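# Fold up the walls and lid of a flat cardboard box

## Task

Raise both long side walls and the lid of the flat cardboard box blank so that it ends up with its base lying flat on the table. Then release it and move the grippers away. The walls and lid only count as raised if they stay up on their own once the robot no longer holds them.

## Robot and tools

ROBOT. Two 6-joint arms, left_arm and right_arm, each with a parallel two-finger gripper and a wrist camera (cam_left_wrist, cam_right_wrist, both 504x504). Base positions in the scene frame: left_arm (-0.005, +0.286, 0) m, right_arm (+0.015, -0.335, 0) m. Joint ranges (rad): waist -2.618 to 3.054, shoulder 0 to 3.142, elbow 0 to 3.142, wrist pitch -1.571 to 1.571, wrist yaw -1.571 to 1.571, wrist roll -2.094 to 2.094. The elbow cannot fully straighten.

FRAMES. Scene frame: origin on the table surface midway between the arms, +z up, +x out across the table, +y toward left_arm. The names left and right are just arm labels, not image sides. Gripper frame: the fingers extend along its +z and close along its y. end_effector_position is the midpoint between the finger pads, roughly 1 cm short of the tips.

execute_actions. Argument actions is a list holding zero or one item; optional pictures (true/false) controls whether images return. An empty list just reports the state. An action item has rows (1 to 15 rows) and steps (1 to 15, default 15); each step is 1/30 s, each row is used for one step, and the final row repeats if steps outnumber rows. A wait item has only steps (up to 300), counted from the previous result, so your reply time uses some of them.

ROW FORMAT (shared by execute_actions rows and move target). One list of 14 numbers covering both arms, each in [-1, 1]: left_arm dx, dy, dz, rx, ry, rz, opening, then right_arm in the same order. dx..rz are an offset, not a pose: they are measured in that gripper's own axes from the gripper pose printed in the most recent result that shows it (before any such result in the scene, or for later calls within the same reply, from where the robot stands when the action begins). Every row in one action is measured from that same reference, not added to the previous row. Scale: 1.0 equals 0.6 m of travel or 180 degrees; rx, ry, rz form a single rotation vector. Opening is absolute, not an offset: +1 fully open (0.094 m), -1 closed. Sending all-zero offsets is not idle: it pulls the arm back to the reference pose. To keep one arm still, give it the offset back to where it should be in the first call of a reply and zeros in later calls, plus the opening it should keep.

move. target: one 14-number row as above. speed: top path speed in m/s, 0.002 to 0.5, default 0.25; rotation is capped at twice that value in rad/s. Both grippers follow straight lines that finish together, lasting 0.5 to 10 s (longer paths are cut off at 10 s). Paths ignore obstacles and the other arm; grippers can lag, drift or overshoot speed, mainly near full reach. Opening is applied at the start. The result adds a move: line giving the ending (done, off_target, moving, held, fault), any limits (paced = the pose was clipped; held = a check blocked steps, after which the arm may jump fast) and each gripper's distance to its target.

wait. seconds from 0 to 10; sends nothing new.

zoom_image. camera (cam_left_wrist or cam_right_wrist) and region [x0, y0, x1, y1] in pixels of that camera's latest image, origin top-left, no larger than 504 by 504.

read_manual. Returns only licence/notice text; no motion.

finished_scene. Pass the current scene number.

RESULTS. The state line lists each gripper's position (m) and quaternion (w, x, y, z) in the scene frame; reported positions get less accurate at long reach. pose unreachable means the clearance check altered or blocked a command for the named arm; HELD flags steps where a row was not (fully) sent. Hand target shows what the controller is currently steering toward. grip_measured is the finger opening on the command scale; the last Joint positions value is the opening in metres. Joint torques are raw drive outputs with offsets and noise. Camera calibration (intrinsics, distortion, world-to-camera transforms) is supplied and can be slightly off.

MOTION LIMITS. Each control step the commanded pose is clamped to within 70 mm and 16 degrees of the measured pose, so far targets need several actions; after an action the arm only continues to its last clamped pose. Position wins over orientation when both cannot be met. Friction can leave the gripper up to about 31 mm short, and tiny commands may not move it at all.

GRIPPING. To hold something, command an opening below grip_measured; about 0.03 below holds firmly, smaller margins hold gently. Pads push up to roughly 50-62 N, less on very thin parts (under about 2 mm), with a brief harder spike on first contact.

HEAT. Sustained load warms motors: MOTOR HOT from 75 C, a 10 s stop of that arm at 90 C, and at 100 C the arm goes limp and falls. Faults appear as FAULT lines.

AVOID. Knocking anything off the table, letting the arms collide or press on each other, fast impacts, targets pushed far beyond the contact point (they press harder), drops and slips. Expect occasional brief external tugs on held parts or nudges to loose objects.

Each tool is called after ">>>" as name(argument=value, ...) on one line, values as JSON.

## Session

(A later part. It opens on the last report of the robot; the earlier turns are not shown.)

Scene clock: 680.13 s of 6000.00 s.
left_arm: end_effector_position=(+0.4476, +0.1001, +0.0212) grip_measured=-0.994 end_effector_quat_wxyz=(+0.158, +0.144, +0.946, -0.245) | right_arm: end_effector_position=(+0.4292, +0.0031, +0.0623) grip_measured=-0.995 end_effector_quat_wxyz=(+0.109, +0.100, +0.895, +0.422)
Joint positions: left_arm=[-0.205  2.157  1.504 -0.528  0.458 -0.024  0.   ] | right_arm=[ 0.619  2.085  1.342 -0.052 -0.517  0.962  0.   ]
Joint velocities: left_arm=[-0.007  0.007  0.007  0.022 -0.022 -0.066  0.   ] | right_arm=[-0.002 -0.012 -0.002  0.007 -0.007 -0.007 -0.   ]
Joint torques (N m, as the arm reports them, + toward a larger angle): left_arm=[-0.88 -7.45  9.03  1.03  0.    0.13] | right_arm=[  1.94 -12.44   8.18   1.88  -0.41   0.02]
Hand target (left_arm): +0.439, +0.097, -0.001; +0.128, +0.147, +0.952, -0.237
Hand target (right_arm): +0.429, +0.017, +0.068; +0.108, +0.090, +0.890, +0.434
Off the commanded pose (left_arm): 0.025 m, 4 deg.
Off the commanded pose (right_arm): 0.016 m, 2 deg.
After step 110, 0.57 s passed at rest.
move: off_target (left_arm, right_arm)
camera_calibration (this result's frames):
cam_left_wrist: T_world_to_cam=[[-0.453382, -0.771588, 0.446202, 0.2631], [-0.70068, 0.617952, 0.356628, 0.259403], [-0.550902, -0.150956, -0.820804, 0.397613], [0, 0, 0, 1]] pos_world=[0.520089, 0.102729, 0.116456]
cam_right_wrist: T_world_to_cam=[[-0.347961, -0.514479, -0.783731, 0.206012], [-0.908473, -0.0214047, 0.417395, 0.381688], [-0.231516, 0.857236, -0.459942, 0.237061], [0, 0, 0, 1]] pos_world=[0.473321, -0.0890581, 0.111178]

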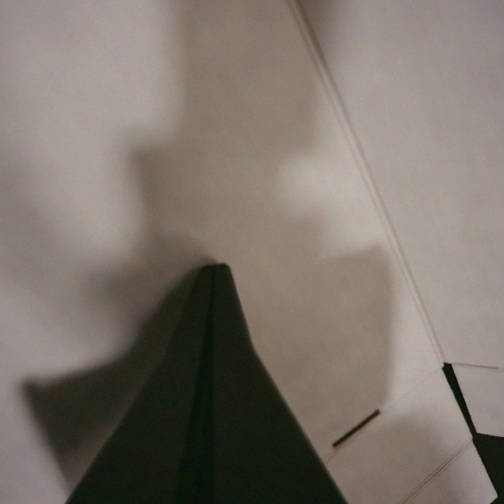

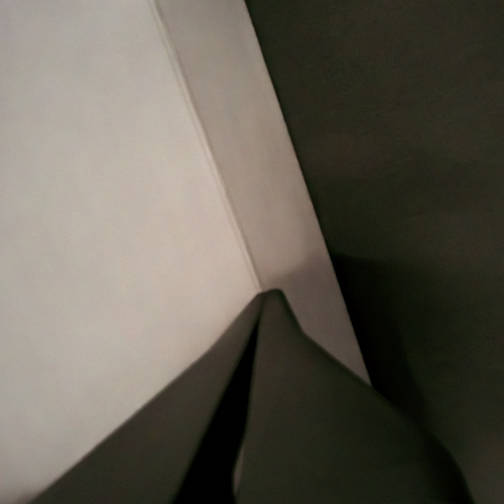

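>>> move(target=[0.02,0,0.035,0,0.02,0,-1,0.018,0.046,0.056,0,0,0,-1], speed=0.04)

Scene clock: 684.43 s of 6000.00 s.
left_arm: end_effector_position=(+0.4510, +0.0966, +0.0212) grip_measured=-0.994 end_effector_quat_wxyz=(+0.160, +0.147, +0.945, -0.246) | right_arm: end_effector_position=(+0.4271, +0.0333, +0.0541) grip_measured=-0.995 end_effector_quat_wxyz=(+0.104, +0.109, +0.901, +0.407)
Joint positions: left_arm=[-0.211  2.169  1.522 -0.528  0.458 -0.023  0.   ] | right_arm=[ 0.688  2.148  1.429 -0.083 -0.45   1.019  0.   ]
Joint velocities: left_arm=[ 0.012  0.002  0.002 -0.051 -0.037  0.066  0.   ] | right_arm=[-0.002 -0.002 -0.002  0.037  0.007  0.022  0.   ]
Joint torques (N m, as the arm reports them, + toward a larger angle): left_arm=[-0.75 -7.95  9.11  1.    0.05  0.1 ] | right_arm=[  1.73 -13.35   8.24   1.88  -0.25  -0.05]
Hand target (left_arm): +0.441, +0.092, -0.000; +0.129, +0.151, +0.950, -0.240
Hand target (right_arm): +0.429, +0.047, +0.062; +0.109, +0.100, +0.895, +0.422
Off the commanded pose (left_arm): 0.024 m, 4 deg.
Off the commanded pose (right_arm): 0.017 m, 2 deg.
move: off_target (left_arm, right_arm)
camera_calibration (this result's frames):
cam_left_wrist: T_world_to_cam=[[-0.460961, -0.768233, 0.444223, 0.265054], [-0.698955, 0.622735, 0.351658, 0.262737], [-0.546788, -0.148391, -0.824017, 0.396907], [0, 0, 0, 1]] pos_world=[0.522845, 0.0989053, 0.116921]
cam_right_wrist: T_world_to_cam=[[-0.371818, -0.531371, -0.761181, 0.223983], [-0.899561, 0.00377509, 0.436779, 0.378106], [-0.229218, 0.847131, -0.479404, 0.207251], [0, 0, 0, 1]] pos_world=[0.470916, -0.0579785, 0.1047]

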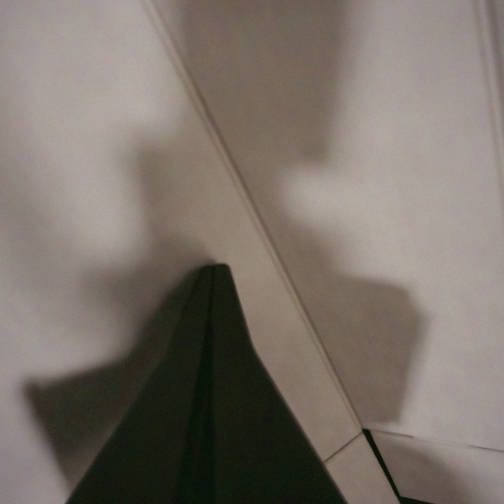

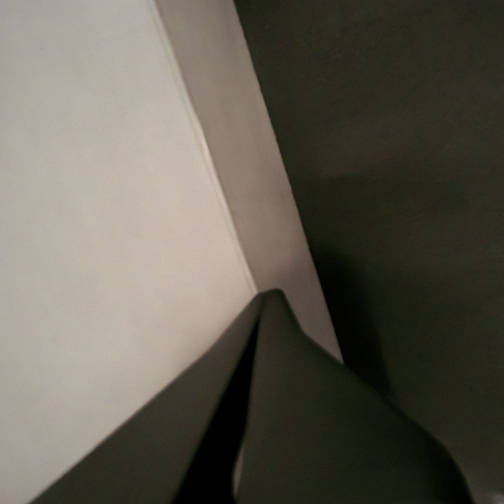

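>>> move(target=[0.01,0,0.02,0,0,0,-1,-0.015,-0.04,-0.05,0,0,0,-1], speed=0.06)

>>> move(target=[-0.043,-0.042,-0.18,0,0,0,-1,0,0,0,0,0,0,-1], speed=0.12)

>>> move(target=[0.033,0.14,-0.095,-0.16,0.095,-0.095,0.2,0,0,0,0,0,0,-1])

Scene clock: 703.23 s of 6000.00 s.
left_arm: end_effector_position=(+0.4582, +0.0940, +0.0250) grip_measured=-0.994 end_effector_quat_wxyz=(+0.177, +0.150, +0.940, -0.250) | right_arm: end_effector_position=(+0.4275, -0.0042, +0.0486) grip_measured=-0.995 end_effector_quat_wxyz=(+0.100, +0.115, +0.904, +0.400)
Joint positions: left_arm=[-0.211  2.169  1.522 -0.491  0.463 -0.027  0.   ] | right_arm=[ 0.617  2.098  1.344 -0.092 -0.491  0.964  0.   ]
Joint velocities: left_arm=[-0.007 -0.002 -0.002 -0.051  0.11  -0.081 -0.   ] | right_arm=[-0.012 -0.017 -0.002 -0.066  0.007  0.037 -0.001]
Joint torques (N m, as the arm reports them, + toward a larger angle): left_arm=[ -0.62 -10.2    5.62   1.45   0.02  -0.02] | right_arm=[  0.12 -16.2    4.86   1.72  -0.43  -0.21]
Hand target (left_arm): +0.448, +0.092, +0.009; +0.160, +0.147, +0.945, -0.246
Hand target (right_arm): +0.425, -0.006, +0.056; +0.103, +0.109, +0.901, +0.407
Off the commanded pose (left_arm): 0.019 m, 2 deg.
Off the commanded pose (right_arm): 0.008 m, 1 deg.
After step 90, 14.83 s passed at rest.
move: off_target (left_arm)
camera_calibration (this result's frames):
cam_left_wrist: T_world_to_cam=[[-0.474796, -0.762485, 0.439529, 0.270673], [-0.710826, 0.626703, 0.319328, 0.273942], [-0.518937, -0.160813, -0.83955, 0.392398], [0, 0, 0, 1]] pos_world=[0.526869, 0.0978059, 0.122992]
cam_right_wrist: T_world_to_cam=[[-0.386764, -0.538665, -0.748501, 0.205753], [-0.893083, 0.0165129, 0.449589, 0.377699], [-0.229818, 0.842358, -0.487459, 0.237136], [0, 0, 0, 1]] pos_world=[0.471392, -0.0951587, 0.0997911]

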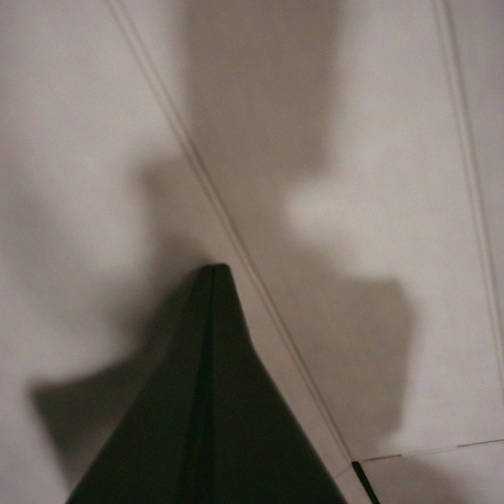

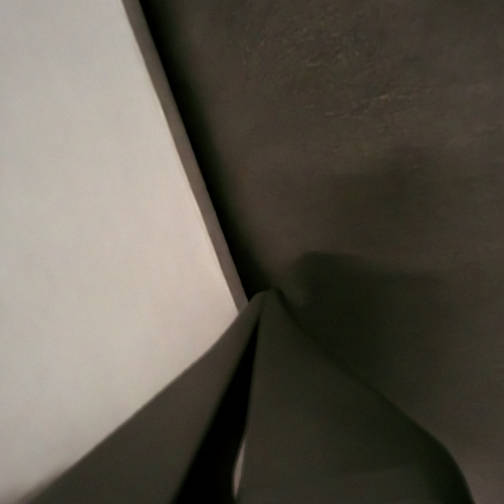

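Scene clock: 704.80 s of 6000.00 s.
left_arm: end_effector_position=(+0.4421, +0.1212, +0.1234) grip_measured=-0.994 end_effector_quat_wxyz=(+0.171, +0.148, +0.942, -0.247) | right_arm: end_effector_position=(+0.4275, -0.0042, +0.0486) grip_measured=-0.995 end_effector_quat_wxyz=(+0.100, +0.115, +0.904, +0.400)
Joint positions: left_arm=[-0.158  2.009  1.69  -0.859  0.478  0.028  0.   ] | right_arm=[ 0.617  2.098  1.344 -0.092 -0.491  0.963  0.   ]
Joint velocities: left_arm=[-0.017 -0.002 -0.007 -0.037 -0.081 -0.022 -0.001] | right_arm=[-0.002 -0.017  0.002  0.007  0.007  0.095  0.   ]
Joint torques (N m, as the arm reports them, + toward a larger angle): left_arm=[  0.63 -11.06  10.48   1.08   0.22   0.17] | right_arm=[  0.45 -13.81   6.16   1.64  -0.26  -0.12]
Hand target (left_arm): +0.443, +0.124, +0.134; +0.178, +0.150, +0.940, -0.250
Hand target (right_arm): +0.427, -0.004, +0.049; +0.100, +0.115, +0.904, +0.400
Off the commanded pose (left_arm): 0.011 m, 1 deg.
Off the commanded pose (right_arm): 0.000 m, 0 deg.
move: off_target (left_arm)
camera_calibration (this result's frames):
cam_left_wrist: T_world_to_cam=[[-0.467706, -0.767082, 0.439131, 0.237923], [-0.70756, 0.62268, 0.334107, 0.211287], [-0.529726, -0.154447, -0.833988, 0.474282], [0, 0, 0, 1]] pos_world=[0.512016, 0.124193, 0.220474]
cam_right_wrist: T_world_to_cam=[[-0.386429, -0.53884, -0.748548, 0.205611], [-0.893207, 0.0163345, 0.449349, 0.377763], [-0.2299, 0.84225, -0.487608, 0.237178], [0, 0, 0, 1]] pos_world=[0.471401, -0.0951424, 0.0998123]

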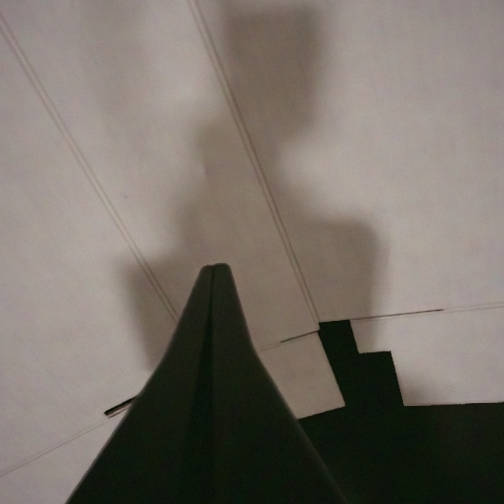

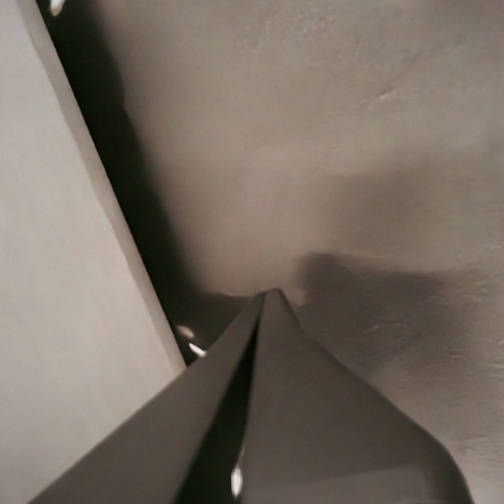

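Scene clock: 706.80 s of 6000.00 s.
left_arm: end_effector_position=(+0.4403, +0.2189, +0.1323) grip_measured=+0.197 end_effector_quat_wxyz=(+0.037, +0.002, +0.999, -0.009) | right_arm: end_effector_position=(+0.4275, -0.0042, +0.0486) grip_measured=-0.995 end_effector_quat_wxyz=(+0.100, +0.115, +0.904, +0.400)
Joint positions: left_arm=[-0.118  2.255  2.253 -1.492  0.008 -0.143  0.056] | right_arm=[ 0.617  2.098  1.344 -0.092 -0.491  0.963  0.   ]
Joint velocities: left_arm=[-0.007  0.007  0.002 -0.081 -0.051 -0.037  0.001] | right_arm=[-0.012  0.002 -0.007  0.007 -0.022  0.051 -0.   ]
Joint torques (N m, as the arm reports them, + toward a larger angle): left_arm=[ 0.64 -9.67  9.93  0.5  -0.29 -0.14] | right_arm=[  0.48 -13.87   6.11   1.63  -0.28  -0.1 ]
Hand target (left_arm): +0.441, +0.224, +0.128; +0.028, -0.006, +1.000, -0.003
Hand target (right_arm): +0.427, -0.004, +0.049; +0.100, +0.115, +0.904, +0.400
Off the commanded pose (left_arm): 0.007 m, 2 deg.
Off the commanded pose (right_arm): 0.000 m, 0 deg.
move: done
camera_calibration (this result's frames):
cam_left_wrist: T_world_to_cam=[[-0.108212, -0.989882, 0.0917836, 0.244564], [-0.67942, 0.141039, 0.720067, 0.188191], [-0.725726, 0.0155602, -0.687808, 0.52564], [0, 0, 0, 1]] pos_world=[0.535796, 0.207369, 0.203582]
cam_right_wrist: T_world_to_cam=[[-0.386429, -0.53884, -0.748548, 0.205611], [-0.893207, 0.0163345, 0.449349, 0.377763], [-0.2299, 0.84225, -0.487608, 0.237178], [0, 0, 0, 1]] pos_world=[0.471401, -0.0951424, 0.0998123]

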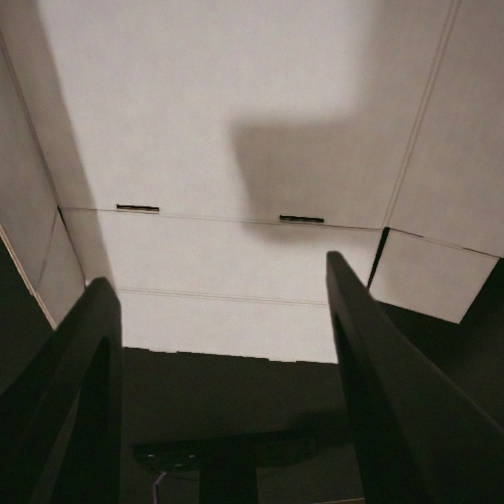

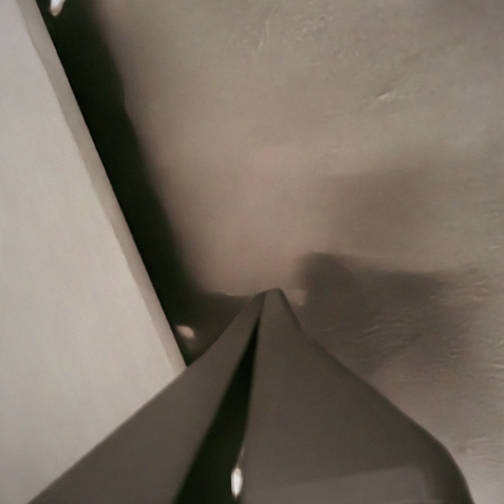

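>>> move(target=[-0.02,0.118,0,0,0,0.055,1,-0.012,-0.035,-0.03,0,0,0,-1], speed=0.15)

>>> move(target=[0.012,0,0.11,0,0,0,1,0,0,0,0,0,0,-1], speed=0.1)

Scene clock: 714.03 s of 6000.00 s.
left_arm: end_effector_position=(+0.4535, +0.2906, +0.1371) grip_measured=+1.000 end_effector_quat_wxyz=(+0.048, +0.084, +0.995, +0.000) | right_arm: end_effector_position=(+0.4294, -0.0290, +0.0400) grip_measured=-0.995 end_effector_quat_wxyz=(+0.097, +0.117, +0.906, +0.396)
Joint positions: left_arm=[ 0.041  2.285  2.321 -1.512  0.009  0.181  0.094] | right_arm=[ 0.564  2.086  1.297 -0.091 -0.521  0.916  0.   ]
Joint velocities: left_arm=[ 0.017 -0.002  0.022  0.007  0.022  0.037  0.   ] | right_arm=[-0.017  0.007 -0.007  0.007 -0.022 -0.051 -0.   ]
Joint torques (N m, as the arm reports them, + toward a larger angle): left_arm=[ 0.03 -9.86  9.87  0.55 -0.01  0.09] | right_arm=[ -0.13 -15.77   4.68   1.63  -0.31  -0.19]
Hand target (left_arm): +0.454, +0.290, +0.132; +0.039, +0.089, +0.995, -0.005
Hand target (right_arm): +0.427, -0.032, +0.045; +0.099, +0.114, +0.904, +0.400
Off the commanded pose (left_arm): 0.005 m, 1 deg.
Off the commanded pose (right_arm): 0.007 m, 1 deg.
After step 90, 3.03 s passed at rest.
move: done
camera_calibration (this result's frames):
cam_left_wrist: T_world_to_cam=[[-0.269312, -0.960986, 0.0630624, 0.385106], [-0.665264, 0.232985, 0.709325, 0.151861], [-0.696344, 0.149076, -0.702055, 0.487212], [0, 0, 0, 1]] pos_world=[0.544008, 0.262069, 0.210045]
cam_right_wrist: T_world_to_cam=[[-0.393115, -0.544053, -0.74126, 0.188952], [-0.889764, 0.0217601, 0.455901, 0.382157], [-0.231905, 0.838769, -0.492633, 0.255233], [0, 0, 0, 1]] pos_world=[0.473499, -0.119597, 0.0915728]

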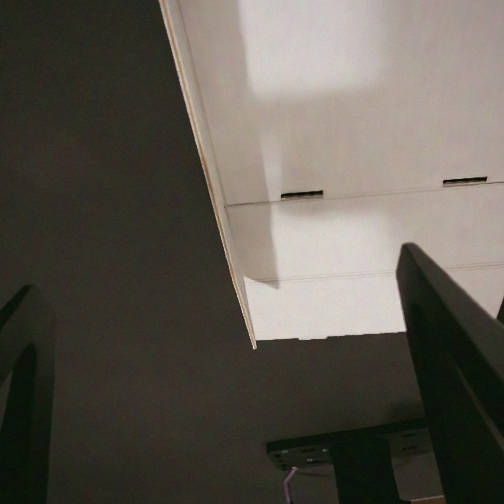

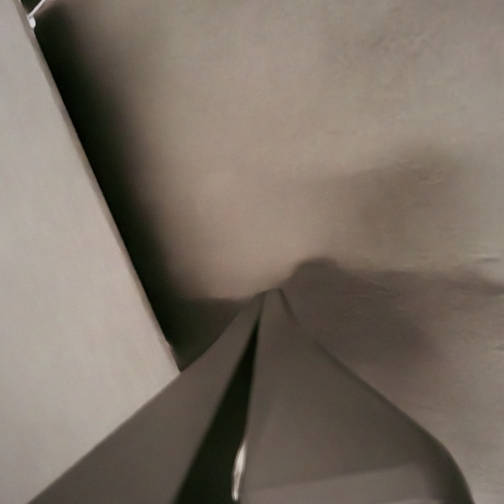

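Scene clock: 715.30 s of 6000.00 s.
left_arm: end_effector_position=(+0.4545, +0.2906, +0.0676) grip_measured=+1.000 end_effector_quat_wxyz=(+0.041, +0.084, +0.996, -0.000) | right_arm: end_effector_position=(+0.4294, -0.0290, +0.0400) grip_measured=-0.995 end_effector_quat_wxyz=(+0.097, +0.117, +0.906, +0.396)
Joint positions: left_arm=[ 0.041  2.258  1.999 -1.23   0.009  0.181  0.094] | right_arm=[ 0.564  2.086  1.297 -0.091 -0.521  0.916  0.   ]
Joint velocities: left_arm=[-0.022 -0.002 -0.002  0.066 -0.022 -0.051  0.   ] | right_arm=[-0.012 -0.002  0.002 -0.007 -0.022 -0.037  0.   ]
Joint torques (N m, as the arm reports them, + toward a larger angle): left_arm=[  0.25 -13.36   5.94   0.69  -0.08   0.01] | right_arm=[  0.37 -13.52   6.04   1.6   -0.28  -0.12]
Hand target (left_arm): +0.453, +0.292, +0.071; +0.047, +0.084, +0.995, +0.000
Hand target (right_arm): +0.429, -0.029, +0.040; +0.097, +0.117, +0.906, +0.396
Off the commanded pose (left_arm): 0.004 m, 1 deg.
Off the commanded pose (right_arm): 0.000 m, 0 deg.
move: done
camera_calibration (this result's frames):
cam_left_wrist: T_world_to_cam=[[-0.26847, -0.960975, 0.0667097, 0.389154], [-0.656009, 0.233104, 0.717854, 0.197031], [-0.70539, 0.14896, -0.69299, 0.442694], [0, 0, 0, 1]] pos_world=[0.546002, 0.262095, 0.139383]
cam_right_wrist: T_world_to_cam=[[-0.393115, -0.544053, -0.74126, 0.188952], [-0.889764, 0.0217601, 0.455901, 0.382157], [-0.231905, 0.838769, -0.492633, 0.255233], [0, 0, 0, 1]] pos_world=[0.473499, -0.119597, 0.0915728]

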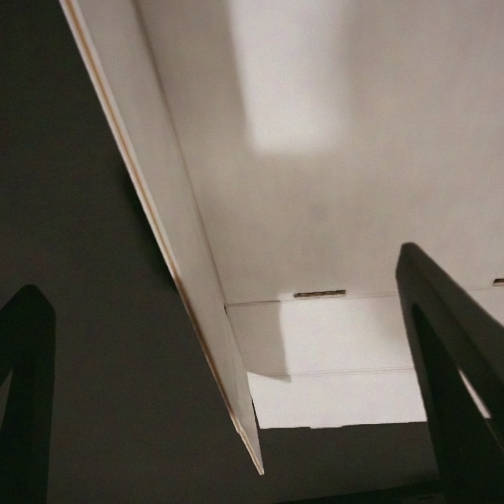

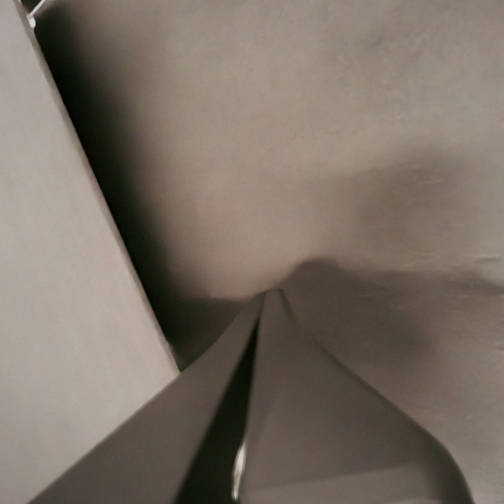

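>>> move(target=[0.005,0,0.055,0,0,0,0,0,0,0,0,0,0,-1], speed=0.06)

>>> move(target=[0,0,0,0,0,0,-1,0,0,0,0,0,0,-1])

>>> move(target=[0.062,-0.23,0,0,0,0,-1,0.032,-0.157,-0.177,0,0,0,-1], speed=0.08)

Scene clock: 723.47 s of 6000.00 s.
left_arm: end_effector_position=(+0.4582, +0.2906, +0.0459) grip_measured=+0.003 end_effector_quat_wxyz=(+0.051, +0.084, +0.995, +0.001) | right_arm: end_effector_position=(+0.4294, -0.0290, +0.0400) grip_measured=-0.995 end_effector_quat_wxyz=(+0.097, +0.117, +0.906, +0.396)
Joint positions: left_arm=[ 0.041  2.258  1.911 -1.121  0.009  0.181  0.047] | right_arm=[ 0.564  2.086  1.297 -0.091 -0.521  0.916  0.   ]
Joint velocities: left_arm=[-0.007 -0.017 -0.007 -0.022  0.022  0.022 -0.001] | right_arm=[-0.007  0.022 -0.012 -0.007  0.051  0.022 -0.   ]
Joint torques (N m, as the arm reports them, + toward a larger angle): left_arm=[  0.14 -10.62   6.12   0.83  -0.08   0.  ] | right_arm=[  0.43 -13.55   6.07   1.6   -0.26  -0.11]
Hand target (left_arm): +0.454, +0.291, +0.035; +0.041, +0.084, +0.996, -0.000
Hand target (right_arm): +0.429, -0.029, +0.040; +0.097, +0.117, +0.906, +0.396
Off the commanded pose (left_arm): 0.012 m, 1 deg.
Off the commanded pose (right_arm): 0.000 m, 0 deg.
After step 90, 4.13 s passed at rest.
move: off_target (left_arm)
camera_calibration (this result's frames):
cam_left_wrist: T_world_to_cam=[[-0.269785, -0.960992, 0.0609119, 0.392498], [-0.670656, 0.232916, 0.704252, 0.222384], [-0.690968, 0.149145, -0.707332, 0.424209], [0, 0, 0, 1]] pos_world=[0.548148, 0.262122, 0.119535]
cam_right_wrist: T_world_to_cam=[[-0.393115, -0.544053, -0.74126, 0.188952], [-0.889764, 0.0217601, 0.455901, 0.382157], [-0.231905, 0.838769, -0.492633, 0.255233], [0, 0, 0, 1]] pos_world=[0.473499, -0.119597, 0.0915728]

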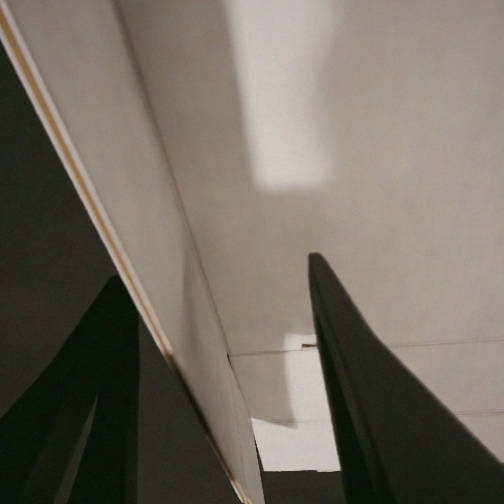

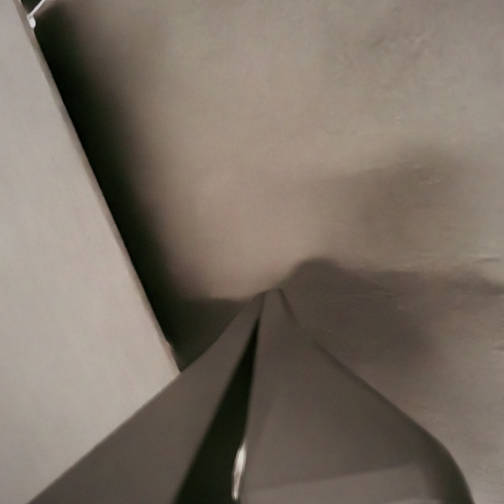

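Scene clock: 723.97 s of 6000.00 s.
left_arm: end_effector_position=(+0.4583, +0.2912, +0.0459) grip_measured=-0.975 end_effector_quat_wxyz=(+0.052, +0.084, +0.995, +0.002) | right_arm: end_effector_position=(+0.4294, -0.0290, +0.0400) grip_measured=-0.995 end_effector_quat_wxyz=(+0.097, +0.117, +0.906, +0.396)
Joint positions: left_arm=[ 0.041  2.258  1.911 -1.12   0.006  0.182  0.001] | right_arm=[ 0.564  2.086  1.297 -0.091 -0.521  0.916  0.   ]
Joint velocities: left_arm=[-0.022  0.012 -0.002  0.037 -0.11   0.022 -0.001] | right_arm=[-0.022 -0.022 -0.017  0.022  0.007 -0.066 -0.001]
Joint torques (N m, as the arm reports them, + toward a larger angle): left_arm=[  0.06 -11.62   8.18   0.66  -0.03  -0.02] | right_arm=[  0.37 -13.65   5.96   1.55  -0.26  -0.12]
Hand target (left_arm): +0.458, +0.291, +0.046; +0.051, +0.084, +0.995, +0.000
Hand target (right_arm): +0.429, -0.029, +0.040; +0.097, +0.117, +0.906, +0.396
Off the commanded pose (left_arm): 0.001 m, 0 deg.
Off the commanded pose (right_arm): 0.000 m, 0 deg.
move: done
camera_calibration (this result's frames):
cam_left_wrist: T_world_to_cam=[[-0.269891, -0.961157, 0.0577516, 0.393294], [-0.671152, 0.230787, 0.70448, 0.223208], [-0.690444, 0.151373, -0.707371, 0.423379], [0, 0, 0, 1]] pos_world=[0.548273, 0.262416, 0.119527]
cam_right_wrist: T_world_to_cam=[[-0.393115, -0.544053, -0.74126, 0.188952], [-0.889764, 0.0217601, 0.455901, 0.382157], [-0.231905, 0.838769, -0.492633, 0.255233], [0, 0, 0, 1]] pos_world=[0.473499, -0.119597, 0.0915728]

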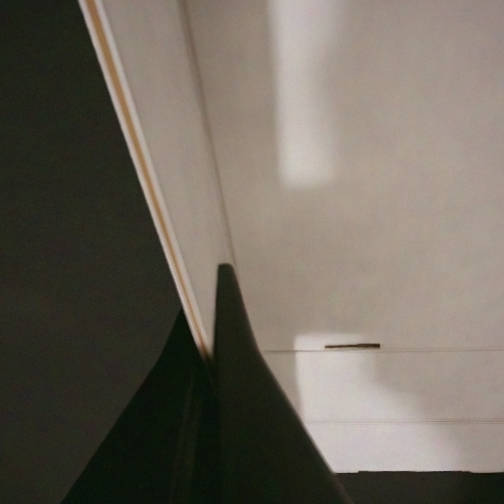

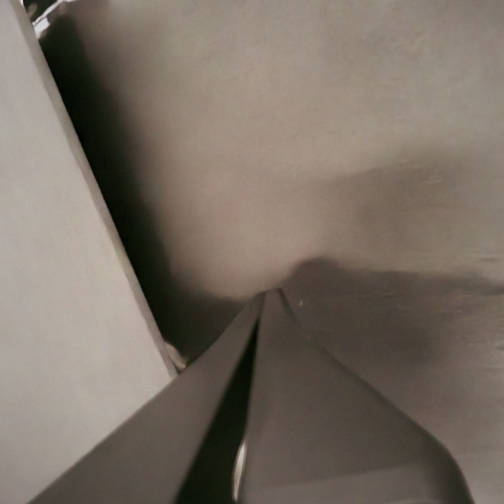

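Scene clock: 726.17 s of 6000.00 s.
left_arm: end_effector_position=(+0.4027, +0.1679, +0.0445) grip_measured=-0.975 end_effector_quat_wxyz=(+0.052, +0.087, +0.995, +0.008) | right_arm: end_effector_position=(+0.3775, -0.1584, +0.0352) grip_measured=-0.995 end_effector_quat_wxyz=(+0.096, +0.120, +0.907, +0.393)
Joint positions: left_arm=[-0.269  2.102  1.653 -1.023 -0.038 -0.121  0.001] | right_arm=[ 0.275  1.82   0.921 -0.15  -0.682  0.632  0.   ]
Joint velocities: left_arm=[-0.012  0.012 -0.027 -0.037  0.037  0.007 -0.001] | right_arm=[-0.007  0.007 -0.007 -0.007 -0.007 -0.022 -0.001]
Joint torques (N m, as the arm reports them, + toward a larger angle): left_arm=[ -0.68 -11.11   5.2    0.88   0.04  -0.22] | right_arm=[ -0.04 -12.17   4.25   1.23  -0.45  -0.24]
Hand target (left_arm): +0.396, +0.162, +0.040; +0.049, +0.084, +0.995, +0.001
Hand target (right_arm): +0.372, -0.160, +0.038; +0.095, +0.117, +0.906, +0.396
Off the commanded pose (left_arm): 0.009 m, 1 deg.
Off the commanded pose (right_arm): 0.009 m, 0 deg.
move: done
camera_calibration (this result's frames):
cam_left_wrist: T_world_to_cam=[[-0.275323, -0.960315, 0.0446379, 0.26255], [-0.671736, 0.225389, 0.70567, 0.21642], [-0.687727, 0.164302, -0.707133, 0.399265], [0, 0, 0, 1]] pos_world=[0.492249, 0.137752, 0.117893]
cam_right_wrist: T_world_to_cam=[[-0.399631, -0.545574, -0.736644, 0.0966673], [-0.887161, 0.0279117, 0.460614, 0.340843], [-0.230738, 0.837598, -0.495166, 0.348844], [0, 0, 0, 1]] pos_world=[0.421506, -0.248966, 0.0869481]

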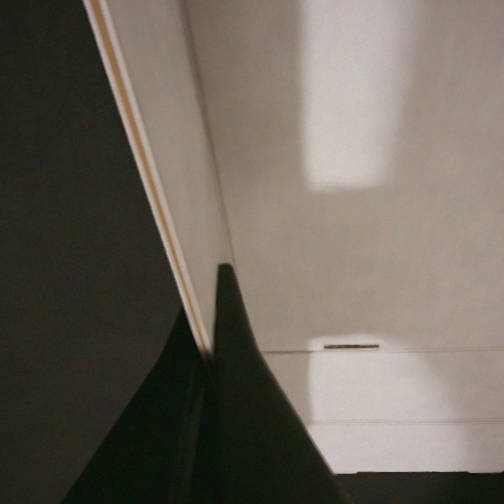

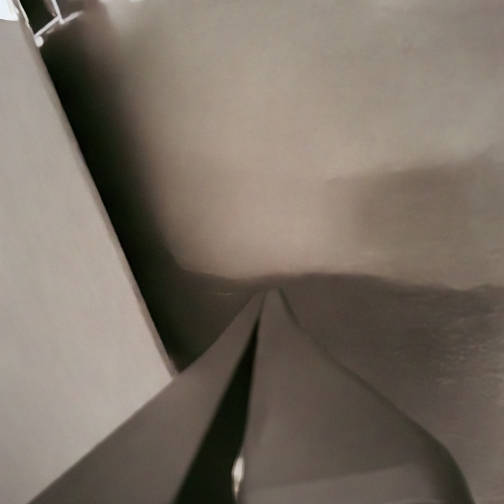

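>>> move(target=[0,0,0,0,0,0,0.2,0,0,0,0,0,0,-1])

>>> move(target=[0,-0.045,0.02,0,0,0,0.2,0,0,0,0,0,0,-1], speed=0.05)

>>> move(target=[0.015,0,0.075,0,0.01,0,0.2,-0.015,0.05,-0.05,0,0,0,-1], speed=0.05)

Scene clock: 731.63 s of 6000.00 s.
left_arm: end_effector_position=(+0.4027, +0.1679, +0.0445) grip_measured=+0.197 end_effector_quat_wxyz=(+0.052, +0.087, +0.995, +0.008) | right_arm: end_effector_position=(+0.3772, -0.1582, +0.0352) grip_measured=-0.995 end_effector_quat_wxyz=(+0.096, +0.118, +0.907, +0.393)
Joint positions: left_arm=[-0.269  2.102  1.653 -1.023 -0.038 -0.121  0.056] | right_arm=[ 0.275  1.82   0.921 -0.151 -0.684  0.629  0.   ]
Joint velocities: left_arm=[ 0.002  0.002  0.007  0.037 -0.051 -0.051  0.   ] | right_arm=[ 0.007 -0.002 -0.007  0.066 -0.066 -0.007 -0.001]
Joint torques (N m, as the arm reports them, + toward a larger angle): left_arm=[ -0.08 -10.42   8.24   0.66  -0.13  -0.02] | right_arm=[  0.45 -10.06   5.54   1.35  -0.35  -0.09]
Hand target (left_arm): +0.403, +0.168, +0.044; +0.052, +0.087, +0.995, +0.008
Hand target (right_arm): +0.378, -0.158, +0.035; +0.096, +0.120, +0.907, +0.393
Off the commanded pose (left_arm): 0.000 m, 0 deg.
Off the commanded pose (right_arm): 0.000 m, 0 deg.
After step 90, 1.77 s passed at rest.
move: done
camera_calibration (this result's frames):
cam_left_wrist: T_world_to_cam=[[-0.275323, -0.960315, 0.0446379, 0.26255], [-0.671736, 0.225389, 0.70567, 0.21642], [-0.687727, 0.164302, -0.707133, 0.399265], [0, 0, 0, 1]] pos_world=[0.492249, 0.137752, 0.117893]
cam_right_wrist: T_world_to_cam=[[-0.397881, -0.546311, -0.737044, 0.0958767], [-0.88745, 0.0254671, 0.460199, 0.34028], [-0.232641, 0.837195, -0.494957, 0.349305], [0, 0, 0, 1]] pos_world=[0.421392, -0.248724, 0.0869598]

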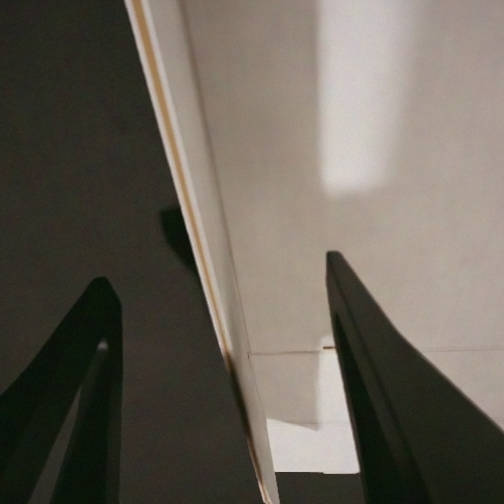

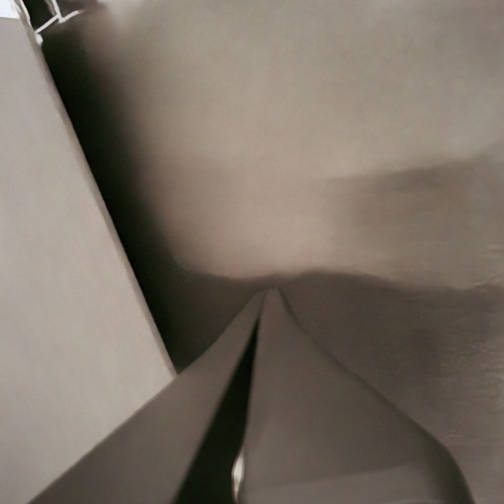

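Scene clock: 732.53 s of 6000.00 s.
left_arm: end_effector_position=(+0.3994, +0.1436, +0.0449) grip_measured=+0.197 end_effector_quat_wxyz=(+0.061, +0.089, +0.994, +0.003) | right_arm: end_effector_position=(+0.3772, -0.1582, +0.0352) grip_measured=-0.995 end_effector_quat_wxyz=(+0.096, +0.118, +0.907, +0.393)
Joint positions: left_arm=[-0.326  2.102  1.653 -1.006 -0.038 -0.174  0.056] | right_arm=[ 0.275  1.82   0.921 -0.151 -0.684  0.629  0.   ]
Joint velocities: left_arm=[-0.007 -0.002 -0.012 -0.007  0.007 -0.037  0.   ] | right_arm=[-0.022  0.002  0.002 -0.007 -0.022  0.007 -0.   ]
Joint torques (N m, as the arm reports them, + toward a larger angle): left_arm=[-0.35 -8.36  7.7   0.9  -0.18 -0.11] | right_arm=[  0.4  -10.08   5.42   1.32  -0.38  -0.13]
Hand target (left_arm): +0.398, +0.142, +0.032; +0.052, +0.087, +0.995, +0.008
Hand target (right_arm): +0.377, -0.158, +0.035; +0.096, +0.118, +0.907, +0.393
Off the commanded pose (left_arm): 0.013 m, 1 deg.
Off the commanded pose (right_arm): 0.000 m, 0 deg.
move: off_target (left_arm)
camera_calibration (this result's frames):
cam_left_wrist: T_world_to_cam=[[-0.279385, -0.958811, 0.051237, 0.239374], [-0.682636, 0.235872, 0.691645, 0.222834], [-0.675242, 0.158259, -0.720418, 0.397797], [0, 0, 0, 1]] pos_world=[0.487601, 0.113999, 0.120194]
cam_right_wrist: T_world_to_cam=[[-0.397881, -0.546311, -0.737044, 0.0958767], [-0.88745, 0.0254671, 0.460199, 0.34028], [-0.232641, 0.837195, -0.494957, 0.349305], [0, 0, 0, 1]] pos_world=[0.421392, -0.248724, 0.0869598]

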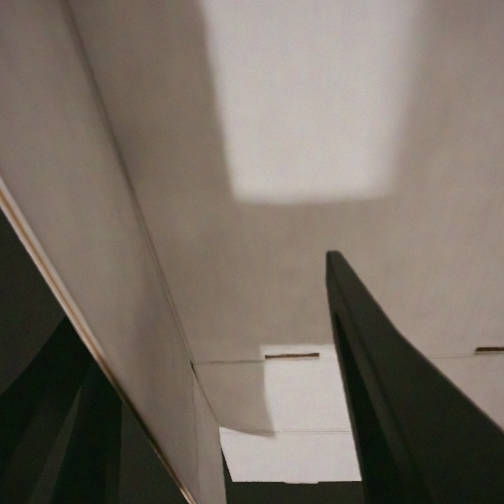

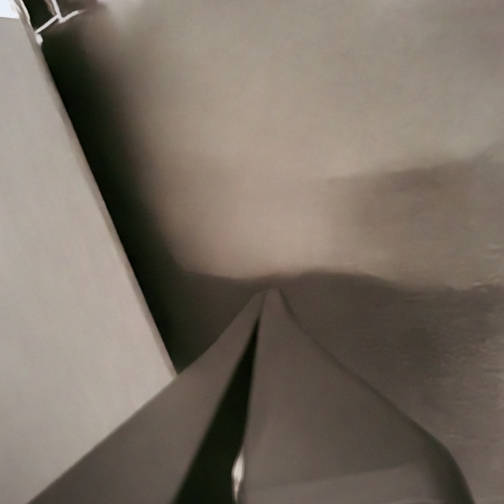

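Scene clock: 733.77 s of 6000.00 s.
left_arm: end_effector_position=(+0.4015, +0.1427, +0.0192) grip_measured=+0.197 end_effector_quat_wxyz=(+0.062, +0.088, +0.994, +0.003) | right_arm: end_effector_position=(+0.3745, -0.1607, +0.0636) grip_measured=-0.995 end_effector_quat_wxyz=(+0.081, +0.124, +0.910, +0.387)
Joint positions: left_arm=[-0.326  2.134  1.598 -0.915 -0.038 -0.174  0.056] | right_arm=[ 0.27   1.759  0.999 -0.33  -0.684  0.62   0.   ]
Joint velocities: left_arm=[-0.012 -0.007 -0.012  0.022  0.066  0.081 -0.001] | right_arm=[ 0.007  0.007  0.012 -0.081 -0.037 -0.022 -0.001]
Joint torques (N m, as the arm reports them, + toward a larger angle): left_arm=[ 0.18 -8.66  5.43  0.96 -0.09  0.01] | right_arm=[  0.05 -11.57   7.31   1.18  -0.47  -0.15]
Hand target (left_arm): +0.396, +0.146, -0.000; +0.045, +0.088, +0.995, +0.005
Hand target (right_arm): +0.381, -0.162, +0.078; +0.096, +0.118, +0.907, +0.393
Off the commanded pose (left_arm): 0.021 m, 2 deg.
Off the commanded pose (right_arm): 0.016 m, 2 deg.
move: off_target (left_arm, right_arm)
camera_calibration (this result's frames):
cam_left_wrist: T_world_to_cam=[[-0.279224, -0.958805, 0.0522257, 0.240312], [-0.684252, 0.236837, 0.689716, 0.242894], [-0.673672, 0.15685, -0.722194, 0.380462], [0, 0, 0, 1]] pos_world=[0.489608, 0.11321, 0.0946887]
cam_right_wrist: T_world_to_cam=[[-0.421833, -0.553778, -0.717904, 0.120964], [-0.871391, 0.0288874, 0.489738, 0.317506], [-0.250467, 0.832163, -0.494743, 0.370629], [0, 0, 0, 1]] pos_world=[0.42053, -0.250609, 0.114712]

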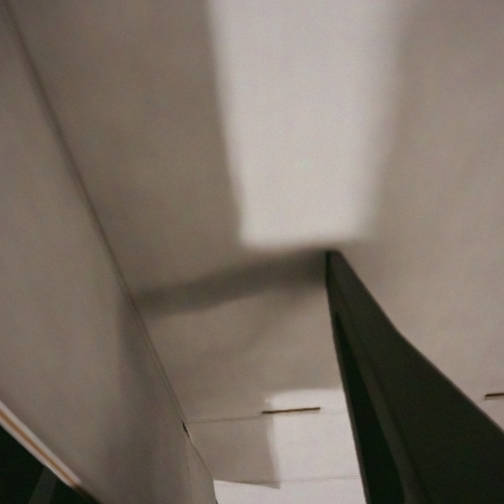

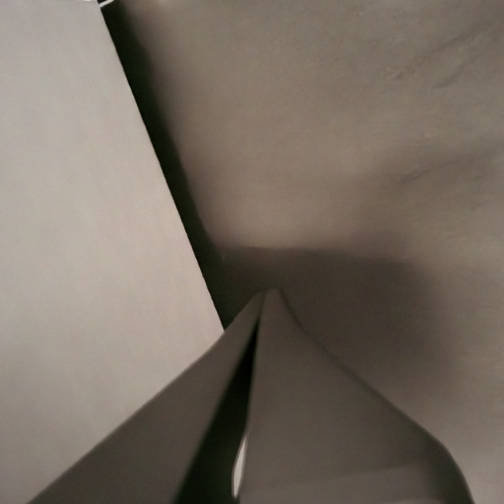

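>>> move(target=[0.005,0,0.03,0,0.01,0,0.2,-0.005,0.095,-0.065,0,0,0,-1], speed=0.07)

>>> move(target=[0.005,0,0.03,0,0.01,0,0.2,0.03,0.06,0.14,0,0,0,-1], speed=0.06)

Scene clock: 740.67 s of 6000.00 s.
left_arm: end_effector_position=(+0.4015, +0.1427, +0.0192) grip_measured=+0.197 end_effector_quat_wxyz=(+0.062, +0.088, +0.994, +0.003) | right_arm: end_effector_position=(+0.3735, -0.1545, +0.1185) grip_measured=-0.995 end_effector_quat_wxyz=(+0.070, +0.130, +0.912, +0.383)
Joint positions: left_arm=[-0.326  2.134  1.598 -0.915 -0.038 -0.174  0.056] | right_arm=[ 0.29   1.685  1.158 -0.574 -0.672  0.646  0.   ]
Joint velocities: left_arm=[ 0.002 -0.012  0.007 -0.022 -0.051  0.037 -0.   ] | right_arm=[ 0.002 -0.002 -0.012  0.022 -0.007  0.007  0.   ]
Joint torques (N m, as the arm reports them, + toward a larger angle): left_arm=[ 0.26 -7.53  7.86  0.84 -0.08  0.  ] | right_arm=[  1.11 -11.19   7.85   1.2   -0.33  -0.03]
Hand target (left_arm): +0.400, +0.144, +0.001; +0.047, +0.088, +0.995, +0.004
Hand target (right_arm): +0.376, -0.151, +0.132; +0.081, +0.124, +0.910, +0.387
Off the commanded pose (left_arm): 0.018 m, 2 deg.
Off the commanded pose (right_arm): 0.015 m, 2 deg.
After step 90, 2.40 s passed at rest.
move: off_target (left_arm, right_arm)
camera_calibration (this result's frames):
cam_left_wrist: T_world_to_cam=[[-0.279224, -0.958805, 0.0522257, 0.240312], [-0.684252, 0.236837, 0.689716, 0.242894], [-0.673672, 0.15685, -0.722194, 0.380462], [0, 0, 0, 1]] pos_world=[0.489608, 0.11321, 0.0946887]
cam_right_wrist: T_world_to_cam=[[-0.441928, -0.556621, -0.703472, 0.168734], [-0.858303, 0.0343812, 0.51199, 0.282878], [-0.260798, 0.830055, -0.492944, 0.395724], [0, 0, 0, 1]] pos_world=[0.420568, -0.244277, 0.168938]

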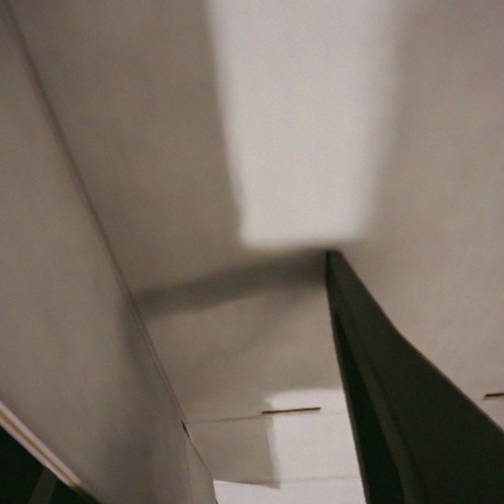

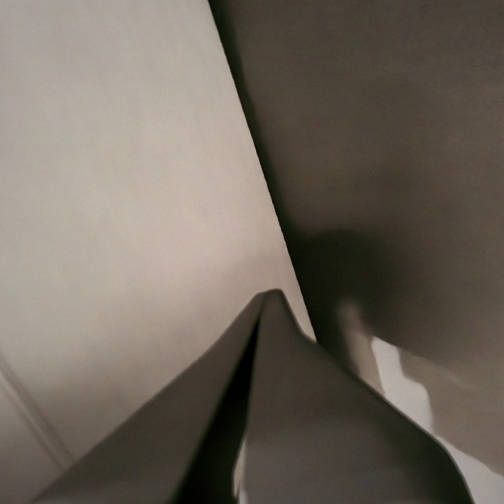

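Scene clock: 742.53 s of 6000.00 s.
left_arm: end_effector_position=(+0.4015, +0.1427, +0.0192) grip_measured=+0.197 end_effector_quat_wxyz=(+0.062, +0.088, +0.994, +0.003) | right_arm: end_effector_position=(+0.3780, -0.0722, +0.0873) grip_measured=-0.995 end_effector_quat_wxyz=(+0.069, +0.129, +0.913, +0.381)
Joint positions: left_arm=[-0.326  2.134  1.598 -0.915 -0.038 -0.174  0.056] | right_arm=[ 0.517  1.811  1.158 -0.316 -0.554  0.879  0.   ]
Joint velocities: left_arm=[ 0.012 -0.012 -0.007 -0.022  0.037  0.022 -0.   ] | right_arm=[-0.002 -0.017 -0.012  0.051  0.066  0.037  0.002]
Joint torques (N m, as the arm reports them, + toward a larger angle): left_arm=[ 0.25 -7.51  7.86  0.84 -0.08  0.  ] | right_arm=[ 1.1  -9.47  6.79  1.63 -0.21 -0.05]
Hand target (left_arm): +0.400, +0.144, +0.001; +0.047, +0.088, +0.995, +0.004
Hand target (right_arm): +0.381, -0.067, +0.085; +0.071, +0.130, +0.912, +0.382
Off the commanded pose (left_arm): 0.018 m, 2 deg.
Off the commanded pose (right_arm): 0.006 m, 0 deg.
move: off_target (left_arm)
camera_calibration (this result's frames):
cam_left_wrist: T_world_to_cam=[[-0.279224, -0.958805, 0.0522257, 0.240312], [-0.684252, 0.236837, 0.689716, 0.242894], [-0.673672, 0.15685, -0.722194, 0.380462], [0, 0, 0, 1]] pos_world=[0.489608, 0.11321, 0.0946887]
cam_right_wrist: T_world_to_cam=[[-0.441561, -0.5608, -0.700377, 0.193855], [-0.857455, 0.0339109, 0.51344, 0.299474], [-0.264187, 0.827257, -0.495834, 0.314605], [0, 0, 0, 1]] pos_world=[0.425499, -0.161701, 0.138002]

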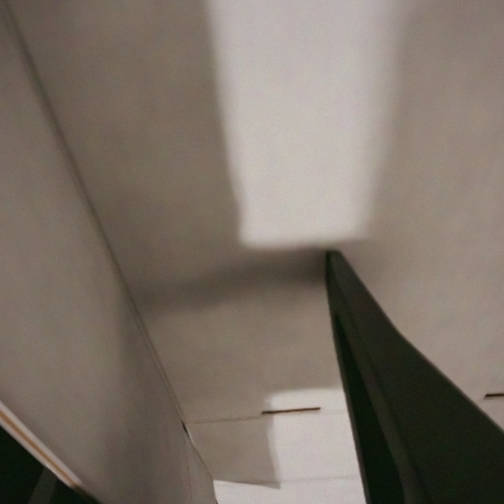

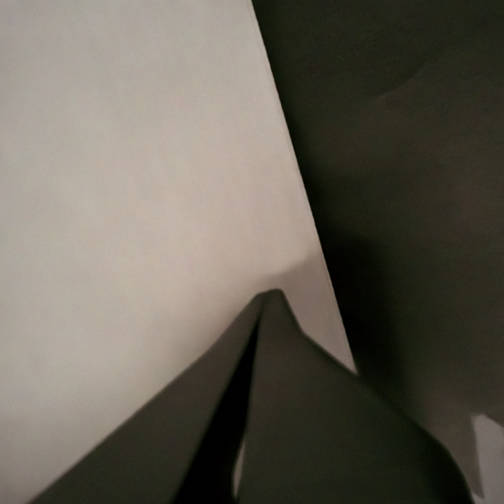

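>>> move(target=[0.005,-0.01,0.03,0,0.01,0,0.2,0.015,0.018,0.085,0,0,0,-1], speed=0.05)

Scene clock: 746.17 s of 6000.00 s.
left_arm: end_effector_position=(+0.4015, +0.1429, +0.0187) grip_measured=+0.197 end_effector_quat_wxyz=(+0.062, +0.088, +0.994, +0.003) | right_arm: end_effector_position=(+0.3746, -0.0430, +0.0540) grip_measured=-0.995 end_effector_quat_wxyz=(+0.058, +0.139, +0.918, +0.366)
Joint positions: left_arm=[-0.326  2.135  1.598 -0.915 -0.039 -0.176  0.056] | right_arm=[ 0.6    1.908  1.158 -0.216 -0.493  0.961  0.   ]
Joint velocities: left_arm=[-0.007 -0.002  0.012 -0.037  0.081  0.051  0.   ] | right_arm=[ 0.002  0.007  0.017  0.022 -0.007  0.051  0.   ]
Joint torques (N m, as the arm reports them, + toward a larger angle): left_arm=[-0.68 -7.24  8.33  0.83 -0.1  -0.18] | right_arm=[ 2.11 -9.55  8.03  1.86 -0.27 -0.02]
Hand target (left_arm): +0.399, +0.138, +0.001; +0.047, +0.088, +0.995, +0.004
Hand target (right_arm): +0.382, -0.028, +0.060; +0.069, +0.129, +0.913, +0.381
Off the commanded pose (left_arm): 0.019 m, 2 deg.
Off the commanded pose (right_arm): 0.018 m, 2 deg.
move: off_target (left_arm, right_arm)
camera_calibration (this result's frames):
cam_left_wrist: T_world_to_cam=[[-0.27797, -0.959227, 0.0511502, 0.240117], [-0.684079, 0.235056, 0.690496, 0.243308], [-0.674366, 0.156947, -0.721525, 0.380322], [0, 0, 0, 1]] pos_world=[0.489663, 0.113445, 0.0941261]
cam_right_wrist: T_world_to_cam=[[-0.468356, -0.573915, -0.671762, 0.193354], [-0.841096, 0.0567924, 0.537897, 0.306136], [-0.270556, 0.816944, -0.509316, 0.275627], [0, 0, 0, 1]] pos_world=[0.42262, -0.131589, 0.105599]

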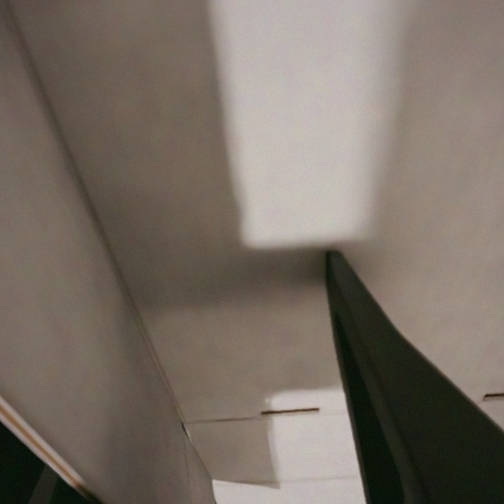

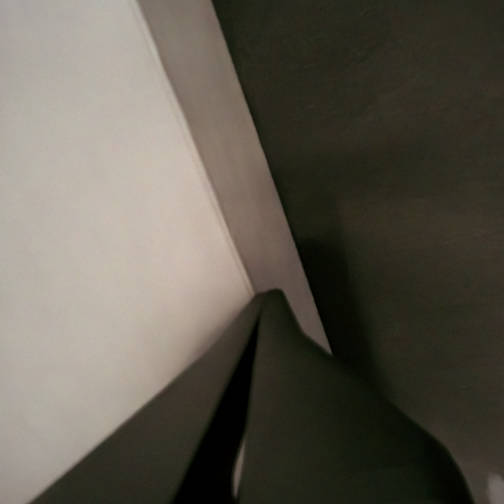

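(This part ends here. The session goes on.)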